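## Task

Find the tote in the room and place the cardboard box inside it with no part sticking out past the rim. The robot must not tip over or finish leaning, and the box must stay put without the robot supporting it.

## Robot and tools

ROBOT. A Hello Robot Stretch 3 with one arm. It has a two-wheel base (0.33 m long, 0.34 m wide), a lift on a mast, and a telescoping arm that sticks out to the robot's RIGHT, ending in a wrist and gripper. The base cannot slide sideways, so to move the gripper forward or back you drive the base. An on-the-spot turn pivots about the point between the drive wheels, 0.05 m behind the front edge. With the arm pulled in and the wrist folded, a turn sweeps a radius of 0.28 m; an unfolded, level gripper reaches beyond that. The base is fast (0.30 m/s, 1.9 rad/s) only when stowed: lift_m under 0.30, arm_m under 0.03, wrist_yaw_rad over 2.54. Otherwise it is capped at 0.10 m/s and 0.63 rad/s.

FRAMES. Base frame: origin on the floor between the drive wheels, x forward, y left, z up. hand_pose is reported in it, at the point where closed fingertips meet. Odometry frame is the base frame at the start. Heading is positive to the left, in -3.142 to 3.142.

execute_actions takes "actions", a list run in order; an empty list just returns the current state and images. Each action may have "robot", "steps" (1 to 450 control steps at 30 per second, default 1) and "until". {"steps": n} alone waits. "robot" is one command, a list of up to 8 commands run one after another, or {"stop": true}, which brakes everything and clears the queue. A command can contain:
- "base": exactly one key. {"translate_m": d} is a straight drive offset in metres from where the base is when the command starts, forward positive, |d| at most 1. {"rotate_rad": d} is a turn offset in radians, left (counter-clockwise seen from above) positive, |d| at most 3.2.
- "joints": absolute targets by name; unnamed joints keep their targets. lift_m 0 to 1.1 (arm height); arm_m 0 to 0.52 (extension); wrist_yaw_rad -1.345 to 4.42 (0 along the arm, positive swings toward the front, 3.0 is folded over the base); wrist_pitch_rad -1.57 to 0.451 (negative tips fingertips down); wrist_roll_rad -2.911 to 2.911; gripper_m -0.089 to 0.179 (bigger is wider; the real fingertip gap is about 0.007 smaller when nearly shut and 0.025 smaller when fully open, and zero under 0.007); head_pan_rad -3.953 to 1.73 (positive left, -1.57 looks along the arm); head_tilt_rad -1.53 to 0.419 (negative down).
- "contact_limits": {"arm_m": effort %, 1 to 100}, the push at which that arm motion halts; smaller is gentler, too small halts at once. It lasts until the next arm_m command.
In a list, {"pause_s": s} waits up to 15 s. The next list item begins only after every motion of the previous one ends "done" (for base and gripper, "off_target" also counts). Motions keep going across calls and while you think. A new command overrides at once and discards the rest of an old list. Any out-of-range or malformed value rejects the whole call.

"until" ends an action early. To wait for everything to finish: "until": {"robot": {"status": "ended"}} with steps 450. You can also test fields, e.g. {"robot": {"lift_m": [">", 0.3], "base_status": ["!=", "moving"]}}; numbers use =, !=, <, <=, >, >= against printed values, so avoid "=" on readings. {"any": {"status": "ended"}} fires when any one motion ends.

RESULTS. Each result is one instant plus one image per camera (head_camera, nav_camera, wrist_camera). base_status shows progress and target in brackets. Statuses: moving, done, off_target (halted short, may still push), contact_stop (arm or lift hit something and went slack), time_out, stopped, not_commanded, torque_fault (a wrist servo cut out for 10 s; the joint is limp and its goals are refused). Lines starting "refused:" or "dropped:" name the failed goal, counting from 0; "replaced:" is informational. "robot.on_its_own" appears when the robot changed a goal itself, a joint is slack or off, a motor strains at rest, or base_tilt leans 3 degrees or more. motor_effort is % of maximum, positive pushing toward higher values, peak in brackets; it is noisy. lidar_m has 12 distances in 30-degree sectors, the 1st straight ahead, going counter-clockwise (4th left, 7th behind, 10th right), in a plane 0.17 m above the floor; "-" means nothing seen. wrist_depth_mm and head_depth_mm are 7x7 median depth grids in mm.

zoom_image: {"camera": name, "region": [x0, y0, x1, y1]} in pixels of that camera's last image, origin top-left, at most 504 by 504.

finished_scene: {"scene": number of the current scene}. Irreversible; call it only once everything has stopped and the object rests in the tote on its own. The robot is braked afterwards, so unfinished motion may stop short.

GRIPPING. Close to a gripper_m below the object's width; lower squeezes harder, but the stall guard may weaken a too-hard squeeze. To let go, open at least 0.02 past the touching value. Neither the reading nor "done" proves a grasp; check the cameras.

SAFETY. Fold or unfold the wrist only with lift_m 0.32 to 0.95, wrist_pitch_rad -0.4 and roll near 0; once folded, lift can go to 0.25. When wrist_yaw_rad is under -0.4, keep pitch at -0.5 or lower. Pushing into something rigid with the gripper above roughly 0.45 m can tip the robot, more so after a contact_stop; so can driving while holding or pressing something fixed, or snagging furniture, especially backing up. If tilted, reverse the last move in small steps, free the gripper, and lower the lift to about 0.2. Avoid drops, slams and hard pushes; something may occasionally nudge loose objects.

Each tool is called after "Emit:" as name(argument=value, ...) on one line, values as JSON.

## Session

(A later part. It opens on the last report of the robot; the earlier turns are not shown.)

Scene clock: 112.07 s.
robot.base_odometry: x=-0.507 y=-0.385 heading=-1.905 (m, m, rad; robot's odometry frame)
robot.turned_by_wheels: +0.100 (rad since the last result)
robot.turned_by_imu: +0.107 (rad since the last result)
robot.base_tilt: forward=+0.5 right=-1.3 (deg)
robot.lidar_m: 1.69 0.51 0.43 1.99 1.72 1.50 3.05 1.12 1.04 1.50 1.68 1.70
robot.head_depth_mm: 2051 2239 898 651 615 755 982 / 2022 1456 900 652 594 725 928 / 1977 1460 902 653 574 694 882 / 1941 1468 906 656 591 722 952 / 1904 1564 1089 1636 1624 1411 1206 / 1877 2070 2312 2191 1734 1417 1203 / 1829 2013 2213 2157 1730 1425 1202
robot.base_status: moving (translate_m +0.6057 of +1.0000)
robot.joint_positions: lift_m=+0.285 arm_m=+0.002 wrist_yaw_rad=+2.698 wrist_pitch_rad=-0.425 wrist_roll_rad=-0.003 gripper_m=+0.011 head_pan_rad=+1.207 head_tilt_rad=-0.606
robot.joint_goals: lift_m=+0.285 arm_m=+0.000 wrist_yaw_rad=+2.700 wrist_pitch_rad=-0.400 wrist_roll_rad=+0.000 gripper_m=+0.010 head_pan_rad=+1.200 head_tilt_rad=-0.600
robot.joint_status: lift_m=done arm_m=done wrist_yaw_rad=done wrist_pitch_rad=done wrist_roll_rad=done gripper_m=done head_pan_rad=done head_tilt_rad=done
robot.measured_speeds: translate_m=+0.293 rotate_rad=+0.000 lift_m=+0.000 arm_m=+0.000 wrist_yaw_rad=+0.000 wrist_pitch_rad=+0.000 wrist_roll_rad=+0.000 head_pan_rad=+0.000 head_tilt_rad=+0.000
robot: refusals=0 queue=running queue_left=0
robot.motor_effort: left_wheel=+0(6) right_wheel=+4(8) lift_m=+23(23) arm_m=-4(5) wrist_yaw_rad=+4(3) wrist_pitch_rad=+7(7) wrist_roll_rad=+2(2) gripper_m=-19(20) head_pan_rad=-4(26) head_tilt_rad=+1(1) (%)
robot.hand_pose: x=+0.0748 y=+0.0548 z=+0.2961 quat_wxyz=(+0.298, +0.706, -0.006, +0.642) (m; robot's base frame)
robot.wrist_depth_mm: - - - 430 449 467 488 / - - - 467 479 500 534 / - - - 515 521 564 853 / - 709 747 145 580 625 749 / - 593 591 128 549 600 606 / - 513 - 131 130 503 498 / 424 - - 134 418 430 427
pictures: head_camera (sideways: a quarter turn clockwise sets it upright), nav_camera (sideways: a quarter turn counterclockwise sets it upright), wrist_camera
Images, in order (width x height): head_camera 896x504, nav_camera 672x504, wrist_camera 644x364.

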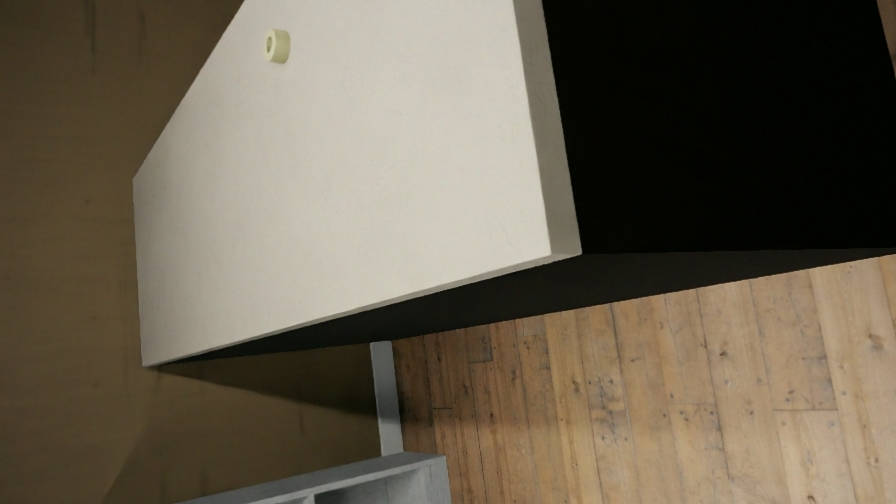

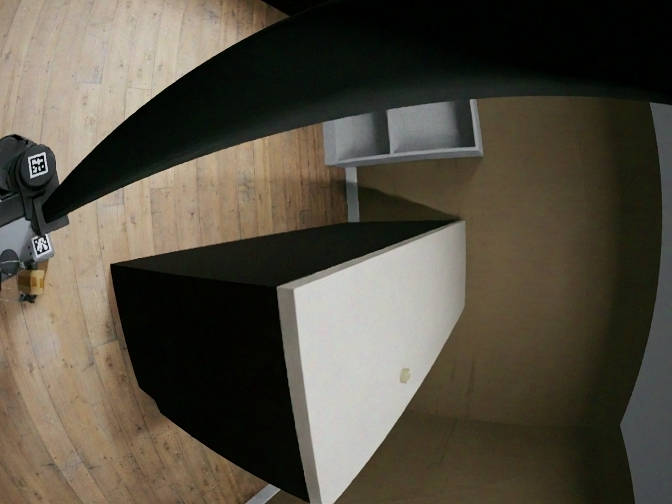

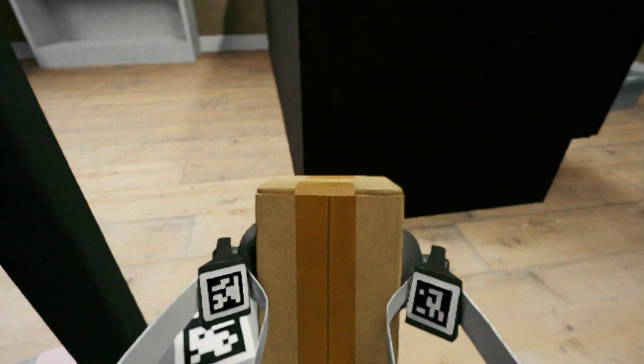

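Emit:
execute_actions(actions=[{"steps":100,"until":{"robot":{"status":"ended"}}}])

Scene clock: 114.77 s.
robot.base_odometry: x=-0.636 y=-0.757 heading=-1.905 (m, m, rad; robot's odometry frame)
robot.turned_by_wheels: +0.000 (rad since the last result)
robot.turned_by_imu: +0.001 (rad since the last result)
robot.base_tilt: forward=+0.3 right=-0.4 (deg)
robot.lidar_m: 1.31 0.41 0.34 0.34 0.38 1.85 3.43 1.34 1.25 1.58 1.57 1.31
robot.head_depth_mm: 1977 2207 2448 2189 527 652 1196 / 1953 2166 2436 653 512 571 731 / 1904 2121 903 654 513 547 696 / 1867 1985 904 656 514 526 660 / 1827 1473 908 656 514 507 630 / 1802 1484 911 659 516 488 601 / 1777 1497 915 661 516 472 578
robot.base_status: done (translate_m +1.0000 of +1.0000)
robot.joint_positions: lift_m=+0.285 arm_m=+0.002 wrist_yaw_rad=+2.698 wrist_pitch_rad=-0.425 wrist_roll_rad=-0.003 gripper_m=+0.011 head_pan_rad=+1.207 head_tilt_rad=-0.606
robot.joint_goals: lift_m=+0.285 arm_m=+0.000 wrist_yaw_rad=+2.700 wrist_pitch_rad=-0.400 wrist_roll_rad=+0.000 gripper_m=+0.010 head_pan_rad=+1.200 head_tilt_rad=-0.600
robot.joint_status: lift_m=done arm_m=done wrist_yaw_rad=done wrist_pitch_rad=done wrist_roll_rad=done gripper_m=done head_pan_rad=done head_tilt_rad=done
robot.measured_speeds: translate_m=+0.000 rotate_rad=+0.000 lift_m=+0.000 arm_m=+0.000 wrist_yaw_rad=+0.000 wrist_pitch_rad=+0.000 wrist_roll_rad=+0.000 head_pan_rad=+0.000 head_tilt_rad=+0.000
robot: refusals=0 queue=done queue_left=0
robot.motor_effort: left_wheel=-2(5) right_wheel=+2(4) lift_m=+23(23) arm_m=-4(5) wrist_yaw_rad=+3(2) wrist_pitch_rad=+7(7) wrist_roll_rad=+2(2) gripper_m=-21(21) head_pan_rad=-4(4) head_tilt_rad=+2(2) (%)
robot.hand_pose: x=+0.0748 y=+0.0548 z=+0.2961 quat_wxyz=(+0.298, +0.706, -0.006, +0.642) (m; robot's base frame)
robot.wrist_depth_mm: 306 319 332 350 371 - - / 332 347 367 377 397 - - / 362 369 394 419 433 968 - / - 407 424 145 483 735 742 / - 447 455 129 559 592 600 / - 485 - 131 131 503 504 / 425 - - 134 414 432 430
pictures: head_camera (sideways: a quarter turn clockwise sets it upright), nav_camera (sideways: a quarter turn counterclockwise sets it upright), wrist_camera
Images, in order (width x height): head_camera 896x504, nav_camera 672x504, wrist_camera 644x364.

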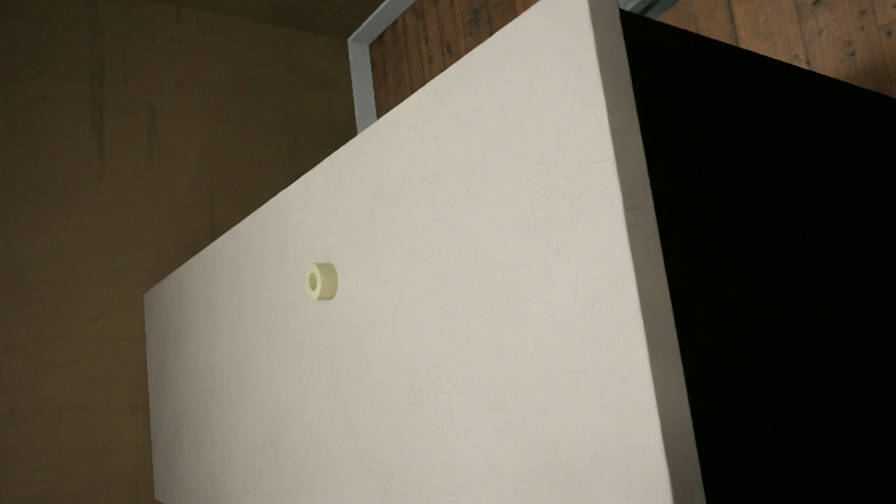

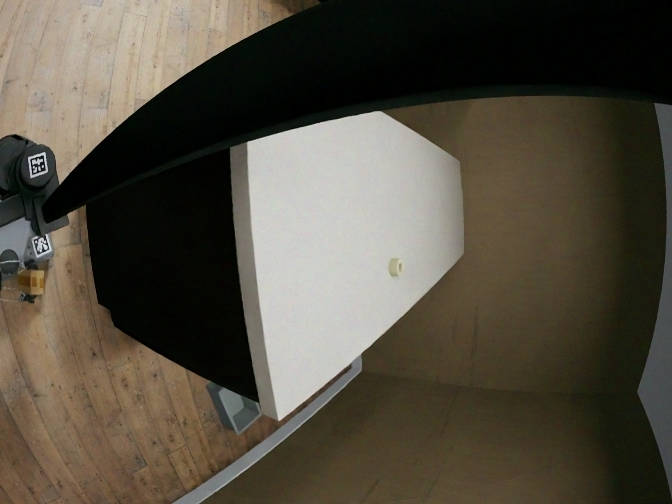

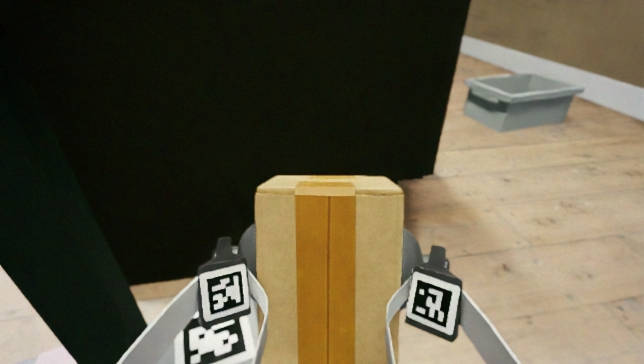

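Emit:
execute_actions(actions=[{"robot":{"base":{"translate_m":0.6},"joints":{"head_pan_rad":1.25,"head_tilt_rad":-0.95}},"steps":200,"until":{"robot":{"status":"ended"}}}])

Scene clock: 122.77 s.
robot.base_odometry: x=-0.833 y=-1.324 heading=-1.905 (m, m, rad; robot's odometry frame)
robot.turned_by_wheels: +0.000 (rad since the last result)
robot.turned_by_imu: +0.002 (rad since the last result)
robot.base_tilt: forward=+0.2 right=-0.2 (deg)
robot.lidar_m: 0.72 0.81 1.32 0.68 0.38 0.40 3.75 1.70 1.70 1.60 0.86 0.72
robot.head_depth_mm: 1397 1463 1555 1528 1371 1221 1096 / 1792 1911 1775 1557 1366 1219 1097 / 1944 2125 1809 1503 1345 1216 1098 / 1907 2091 1810 1563 1365 1216 1113 / 1874 2102 1801 1560 1363 1217 - / 1847 2059 1807 1557 1364 1215 - / 1752 1717 1509 1344 1300 1237 -
robot.base_status: done (translate_m +0.6000 of +0.6000)
robot.joint_positions: lift_m=+0.285 arm_m=+0.002 wrist_yaw_rad=+2.698 wrist_pitch_rad=-0.425 wrist_roll_rad=-0.003 gripper_m=+0.011 head_pan_rad=+1.243 head_tilt_rad=-0.939
robot.joint_goals: lift_m=+0.285 arm_m=+0.000 wrist_yaw_rad=+2.700 wrist_pitch_rad=-0.400 wrist_roll_rad=+0.000 gripper_m=+0.010 head_pan_rad=+1.250 head_tilt_rad=-0.950
robot.joint_status: lift_m=done arm_m=done wrist_yaw_rad=done wrist_pitch_rad=done wrist_roll_rad=done gripper_m=done head_pan_rad=done head_tilt_rad=done
robot.measured_speeds: translate_m=+0.000 rotate_rad=+0.000 lift_m=+0.000 arm_m=+0.000 wrist_yaw_rad=+0.000 wrist_pitch_rad=+0.000 wrist_roll_rad=+0.000 head_pan_rad=+0.000 head_tilt_rad=+0.000
robot: refusals=0 queue=done queue_left=0
robot.motor_effort: left_wheel=-3(6) right_wheel=+3(8) lift_m=+23(23) arm_m=-5(5) wrist_yaw_rad=+3(5) wrist_pitch_rad=+7(7) wrist_roll_rad=+2(2) gripper_m=-20(20) head_pan_rad=+4(9) head_tilt_rad=-5(18) (%)
robot.hand_pose: x=+0.0748 y=+0.0548 z=+0.2961 quat_wxyz=(+0.298, +0.706, -0.006, +0.642) (m; robot's base frame)
robot.wrist_depth_mm: 523 879 - - - 888 652 / 529 861 - - - 898 650 / 553 860 - 863 886 866 647 / - 755 742 146 729 729 672 / - 605 589 128 556 596 599 / - 521 - 131 130 498 498 / 424 - - 134 418 426 436
pictures: head_camera (sideways: a quarter turn clockwise sets it upright), nav_camera (sideways: a quarter turn counterclockwise sets it upright), wrist_camera
Images, in order (width x height): head_camera 896x504, nav_camera 672x504, wrist_camera 644x364.

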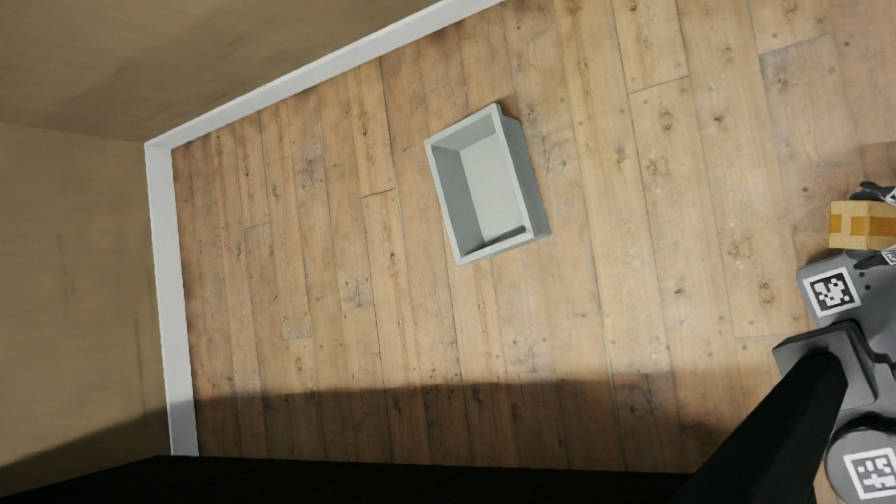

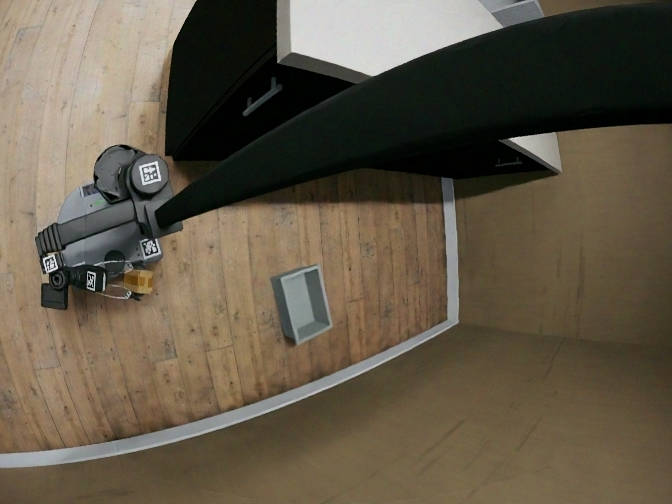

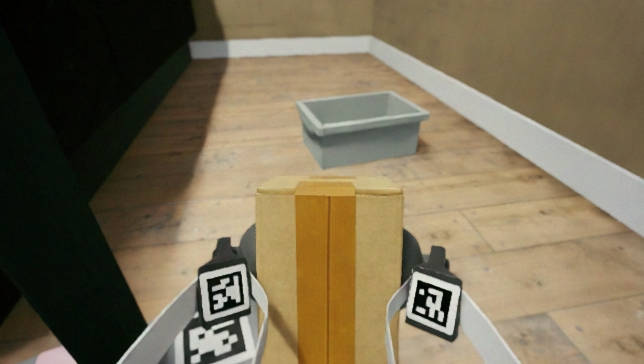

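Emit:
execute_actions(actions=[{"robot":[{"base":{"rotate_rad":1.025},"joints":{"head_pan_rad":-1.57,"head_tilt_rad":-1.1}},{"base":{"translate_m":0.30}},{"base":{"rotate_rad":1.58}}],"steps":300,"until":{"robot":{"queue_left":["=",0],"rotate_rad":[">",1.1]}}},{"robot":{"joints":{"lift_m":0.37}},"steps":100,"until":{"robot":{"lift_m":[">",0.33]}}},{"robot":{"joints":{"wrist_yaw_rad":0}},"steps":100,"until":{"robot":{"wrist_yaw_rad":["<",1.6]}}},{"robot":{"joints":{"wrist_pitch_rad":-1.55,"arm_m":0.375}},"steps":300,"until":{"robot":{"status":"ended"}}}])

Scene clock: 148.77 s.
robot.base_odometry: x=-0.642 y=-1.555 heading=+0.700 (m, m, rad; robot's odometry frame)
robot.turned_by_wheels: +2.605 (rad since the last result)
robot.turned_by_imu: +2.646 (rad since the last result)
robot.base_tilt: forward=+0.2 right=-0.3 (deg)
robot.lidar_m: 0.41 0.41 1.98 1.99 1.44 0.75 0.62 0.62 0.70 1.12 0.93 0.49
robot.head_depth_mm: 908 1002 1123 1268 1280 1187 1122 / 1074 1216 1383 1405 1292 1204 - / 1315 1531 1575 1411 1304 - - / 1698 1748 1606 1348 1274 1222 - / 1803 1771 1574 1418 1272 1181 1093 / 1744 1760 1571 1424 1289 1178 1090 / 1673 1772 1563 1416 1288 1176 1091
robot.base_status: done (rotate_rad +1.5798 of +1.5800)
robot.joint_positions: lift_m=+0.370 arm_m=+0.375 wrist_yaw_rad=+0.001 wrist_pitch_rad=-1.545 wrist_roll_rad=-0.003 gripper_m=+0.011 head_pan_rad=-1.564 head_tilt_rad=-1.087
robot.joint_goals: lift_m=+0.370 arm_m=+0.375 wrist_yaw_rad=+0.000 wrist_pitch_rad=-1.550 wrist_roll_rad=+0.000 gripper_m=+0.010 head_pan_rad=-1.570 head_tilt_rad=-1.100
robot.joint_status: lift_m=done arm_m=done wrist_yaw_rad=done wrist_pitch_rad=done wrist_roll_rad=done gripper_m=done head_pan_rad=done head_tilt_rad=done
robot.measured_speeds: translate_m=+0.000 rotate_rad=+0.000 lift_m=+0.000 arm_m=+0.000 wrist_yaw_rad=+0.000 wrist_pitch_rad=+0.000 wrist_roll_rad=+0.000 head_pan_rad=+0.000 head_tilt_rad=+0.000
robot: refusals=0 queue=done queue_left=0
robot.motor_effort: left_wheel=-2(8) right_wheel=+3(9) lift_m=+29(31) arm_m=+3(3) wrist_yaw_rad=-1(3) wrist_pitch_rad=-2(7) wrist_roll_rad=+2(2) gripper_m=-21(20) head_pan_rad=-4(47) head_tilt_rad=-5(15) (%)
robot.hand_pose: x=-0.0217 y=-0.5023 z=+0.2517 quat_wxyz=(+0.508, +0.494, -0.505, -0.493) (m; robot's base frame)
robot.wrist_depth_mm: 399 390 389 384 379 377 373 / 399 401 394 387 304 385 384 / 405 401 390 396 387 391 381 / 420 411 403 145 398 388 390 / 422 428 321 128 289 402 398 / 437 431 - 131 130 411 408 / 444 442 327 134 428 421 415
pictures: head_camera (sideways: a quarter turn clockwise sets it upright), nav_camera (sideways: a quarter turn counterclockwise sets it upright), wrist_camera
Images, in order (width x height): head_camera 896x504, nav_camera 672x504, wrist_camera 644x364.

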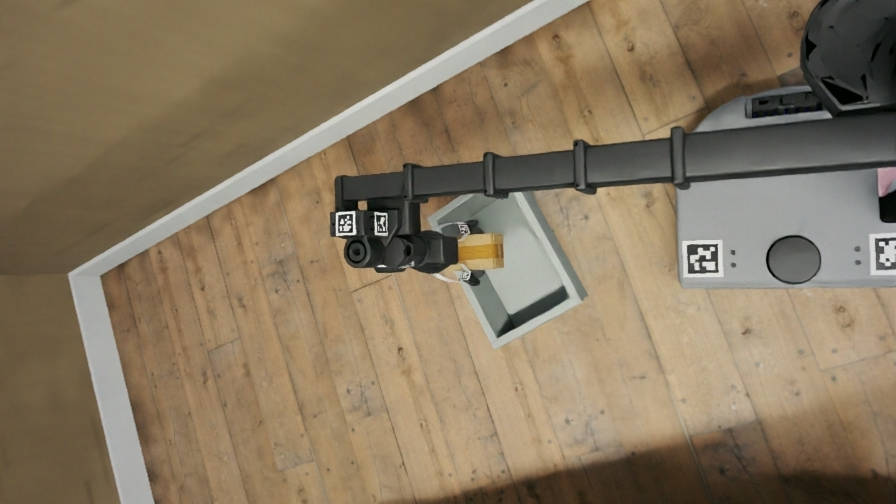

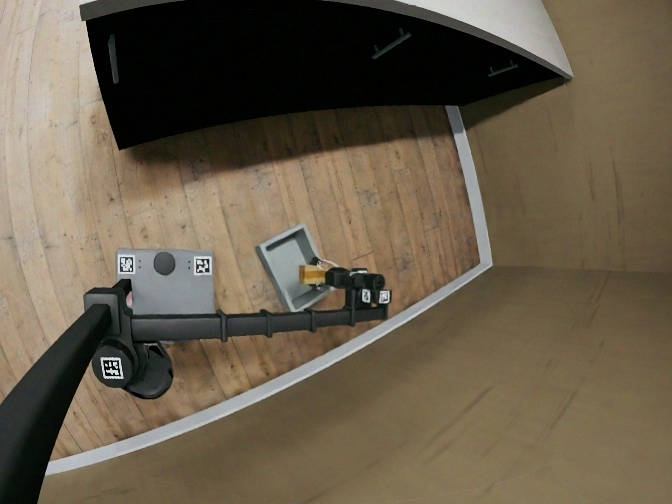

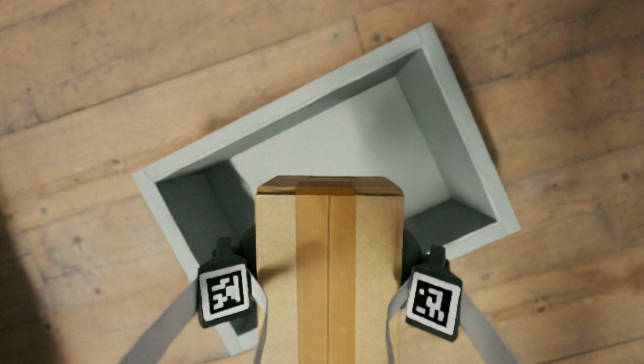

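Emit:
execute_actions(actions=[{"robot":{"joints":{"wrist_roll_rad":-0.47,"lift_m":0.152}},"steps":300,"until":{"robot":{"status":"ended"}}}])

Scene clock: 157.37 s.
robot.base_odometry: x=-0.642 y=-1.555 heading=+0.700 (m, m, rad; robot's odometry frame)
robot.turned_by_wheels: +0.000 (rad since the last result)
robot.turned_by_imu: +0.001 (rad since the last result)
robot.base_tilt: forward=+0.4 right=-0.4 (deg)
robot.lidar_m: 0.41 0.41 1.97 1.99 1.44 0.76 0.63 0.62 0.70 1.12 0.93 0.49
robot.head_depth_mm: 910 1000 1120 1267 1280 1189 1105 / 1075 1214 1391 1402 1292 1202 - / 1314 1527 1557 1438 1293 - - / 1705 1736 1577 1460 1276 1222 - / 1818 1774 1574 1414 1276 1180 1090 / 1743 1768 1576 1411 1289 1180 1091 / 1677 1765 1566 1415 1290 1177 1088
robot.base_status: done (rotate_rad +1.5798 of +1.5800)
robot.joint_positions: lift_m=+0.152 arm_m=+0.375 wrist_yaw_rad=+0.001 wrist_pitch_rad=-1.545 wrist_roll_rad=-0.464 gripper_m=+0.011 head_pan_rad=-1.564 head_tilt_rad=-1.087
robot.joint_goals: lift_m=+0.152 arm_m=+0.375 wrist_yaw_rad=+0.000 wrist_pitch_rad=-1.550 wrist_roll_rad=-0.470 gripper_m=+0.010 head_pan_rad=-1.570 head_tilt_rad=-1.100
robot.joint_status: lift_m=done arm_m=done wrist_yaw_rad=done wrist_pitch_rad=done wrist_roll_rad=done gripper_m=done head_pan_rad=done head_tilt_rad=done
robot.measured_speeds: translate_m=+0.000 rotate_rad=+0.000 lift_m=+0.000 arm_m=+0.000 wrist_yaw_rad=+0.000 wrist_pitch_rad=+0.000 wrist_roll_rad=+0.000 head_pan_rad=+0.000 head_tilt_rad=+0.000
robot: refusals=0 queue=done queue_left=0
robot.motor_effort: left_wheel=-3(2) right_wheel=+2(2) lift_m=+23(29) arm_m=+3(3) wrist_yaw_rad=-1(1) wrist_pitch_rad=-1(2) wrist_roll_rad=-3(3) gripper_m=-21(19) head_pan_rad=-3(3) head_tilt_rad=-5(5) (%)
robot.hand_pose: x=-0.0216 y=-0.5023 z=+0.0341 quat_wxyz=(+0.610, +0.594, -0.375, -0.367) (m; robot's base frame)
robot.wrist_depth_mm: 102 93 93 92 92 91 90 / 154 170 170 167 164 163 140 / 165 187 186 184 181 180 154 / 166 190 190 145 185 183 154 / 166 196 191 128 186 188 154 / 167 200 - 131 130 191 153 / 168 202 202 134 196 195 152
pictures: head_camera (sideways: a quarter turn clockwise sets it upright), nav_camera (sideways: a quarter turn counterclockwise sets it upright), wrist_camera
Images, in order (width x height): head_camera 896x504, nav_camera 672x504, wrist_camera 644x364.

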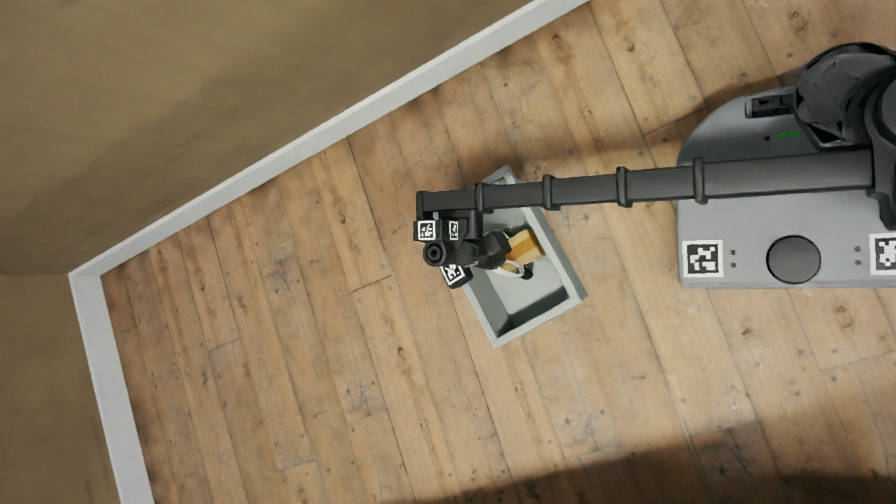

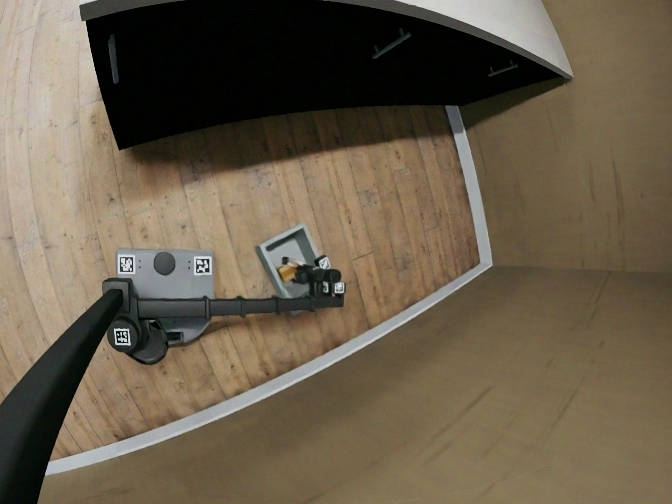

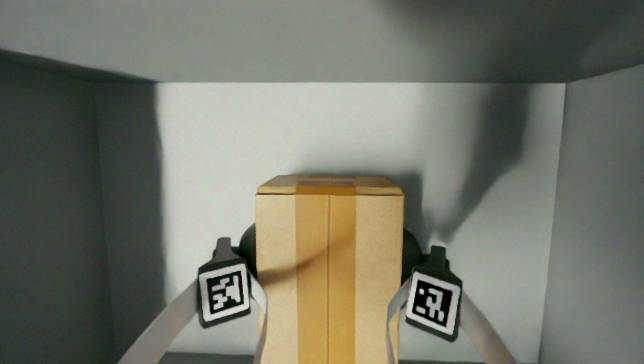

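Emit:
execute_actions(actions=[{"robot":[{"joints":{"lift_m":0.143}},{"joints":{"gripper_m":0.11}},{"joints":{"lift_m":0.28}}],"steps":450,"until":{"robot":{"status":"ended"}}}])

Scene clock: 164.30 s.
robot.base_odometry: x=-0.642 y=-1.555 heading=+0.700 (m, m, rad; robot's odometry frame)
robot.turned_by_wheels: +0.000 (rad since the last result)
robot.turned_by_imu: +0.001 (rad since the last result)
robot.base_tilt: forward=+0.2 right=-0.2 (deg)
robot.lidar_m: 0.41 0.41 1.97 1.99 1.44 0.76 0.63 0.62 0.69 1.11 0.93 0.49
robot.head_depth_mm: 907 1004 1123 1266 1283 1186 1124 / 1077 1213 1389 1404 1299 1204 - / 1322 1527 1555 1425 1291 - - / 1704 1745 1579 1364 1276 1219 - / 1824 1775 1573 1420 1279 1185 1089 / 1734 1779 1576 1414 1290 1182 1088 / 1670 1767 1570 1418 1289 1181 1090
robot.base_status: done (rotate_rad +1.5798 of +1.5800)
robot.joint_positions: lift_m=+0.280 arm_m=+0.375 wrist_yaw_rad=+0.001 wrist_pitch_rad=-1.546 wrist_roll_rad=-0.464 gripper_m=+0.110 head_pan_rad=-1.564 head_tilt_rad=-1.087
robot.joint_goals: lift_m=+0.280 arm_m=+0.375 wrist_yaw_rad=+0.000 wrist_pitch_rad=-1.550 wrist_roll_rad=-0.470 gripper_m=+0.110 head_pan_rad=-1.570 head_tilt_rad=-1.100
robot.joint_status: lift_m=done arm_m=done wrist_yaw_rad=done wrist_pitch_rad=done wrist_roll_rad=done gripper_m=done head_pan_rad=done head_tilt_rad=done
robot.measured_speeds: translate_m=+0.000 rotate_rad=+0.000 lift_m=+0.000 arm_m=+0.000 wrist_yaw_rad=+0.000 wrist_pitch_rad=+0.000 wrist_roll_rad=+0.000 head_pan_rad=+0.000 head_tilt_rad=+0.000
robot: refusals=0 queue=done queue_left=0
robot.motor_effort: left_wheel=-2(2) right_wheel=+3(2) lift_m=+29(29) arm_m=+3(3) wrist_yaw_rad=-1(0) wrist_pitch_rad=-1(1) wrist_roll_rad=-3(3) gripper_m=+0(94) head_pan_rad=-4(3) head_tilt_rad=-5(5) (%)
robot.hand_pose: x=-0.0216 y=-0.5020 z=+0.1618 quat_wxyz=(+0.609, +0.594, -0.375, -0.367) (m; robot's base frame)
robot.wrist_depth_mm: 307 305 301 300 299 291 290 / 312 200 203 201 198 193 291 / 318 228 312 306 303 238 303 / 326 227 315 267 310 236 305 / 333 228 323 269 314 235 312 / 337 213 296 279 298 202 318 / 348 219 220 218 222 210 324
pictures: head_camera (sideways: a quarter turn clockwise sets it upright), nav_camera (sideways: a quarter turn counterclockwise sets it upright), wrist_camera
Images, in order (width x height): head_camera 896x504, nav_camera 672x504, wrist_camera 644x364.

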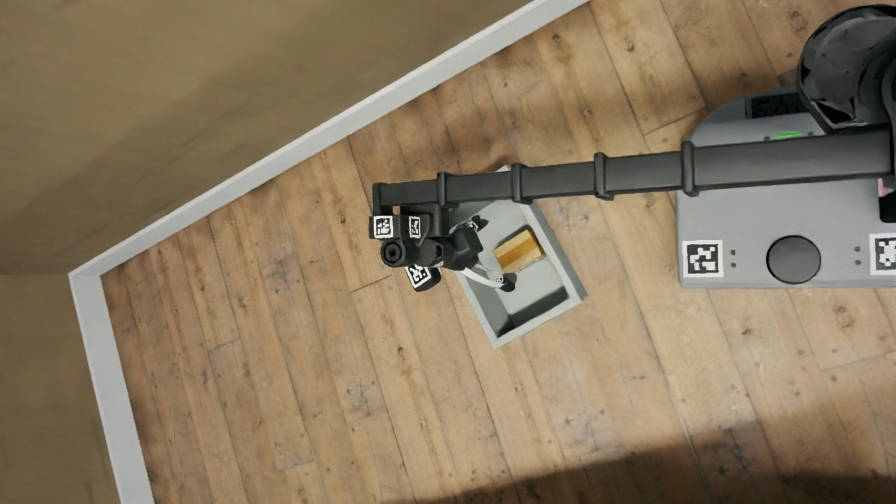

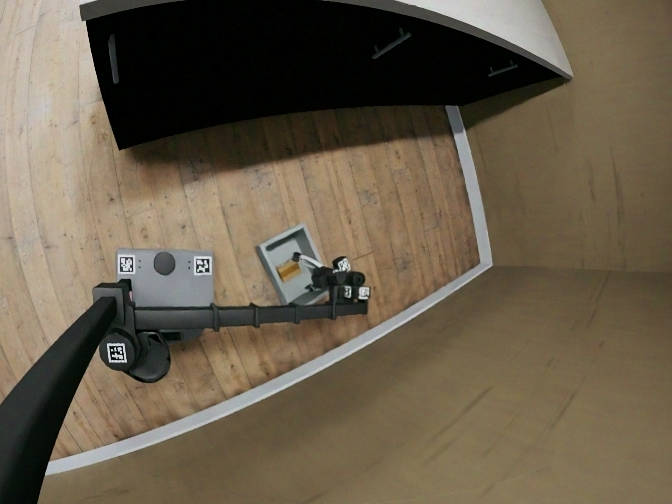

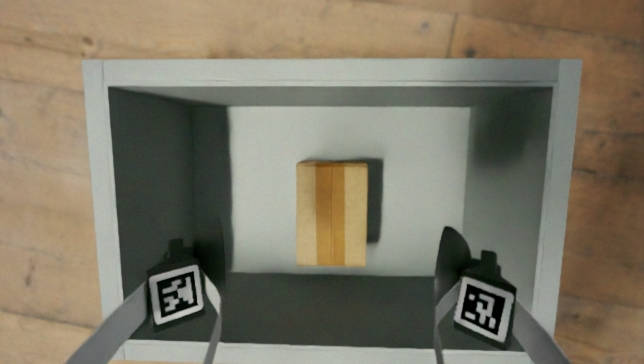

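Emit:
finished_scene(scene=2)

The scene is finished: the task was done.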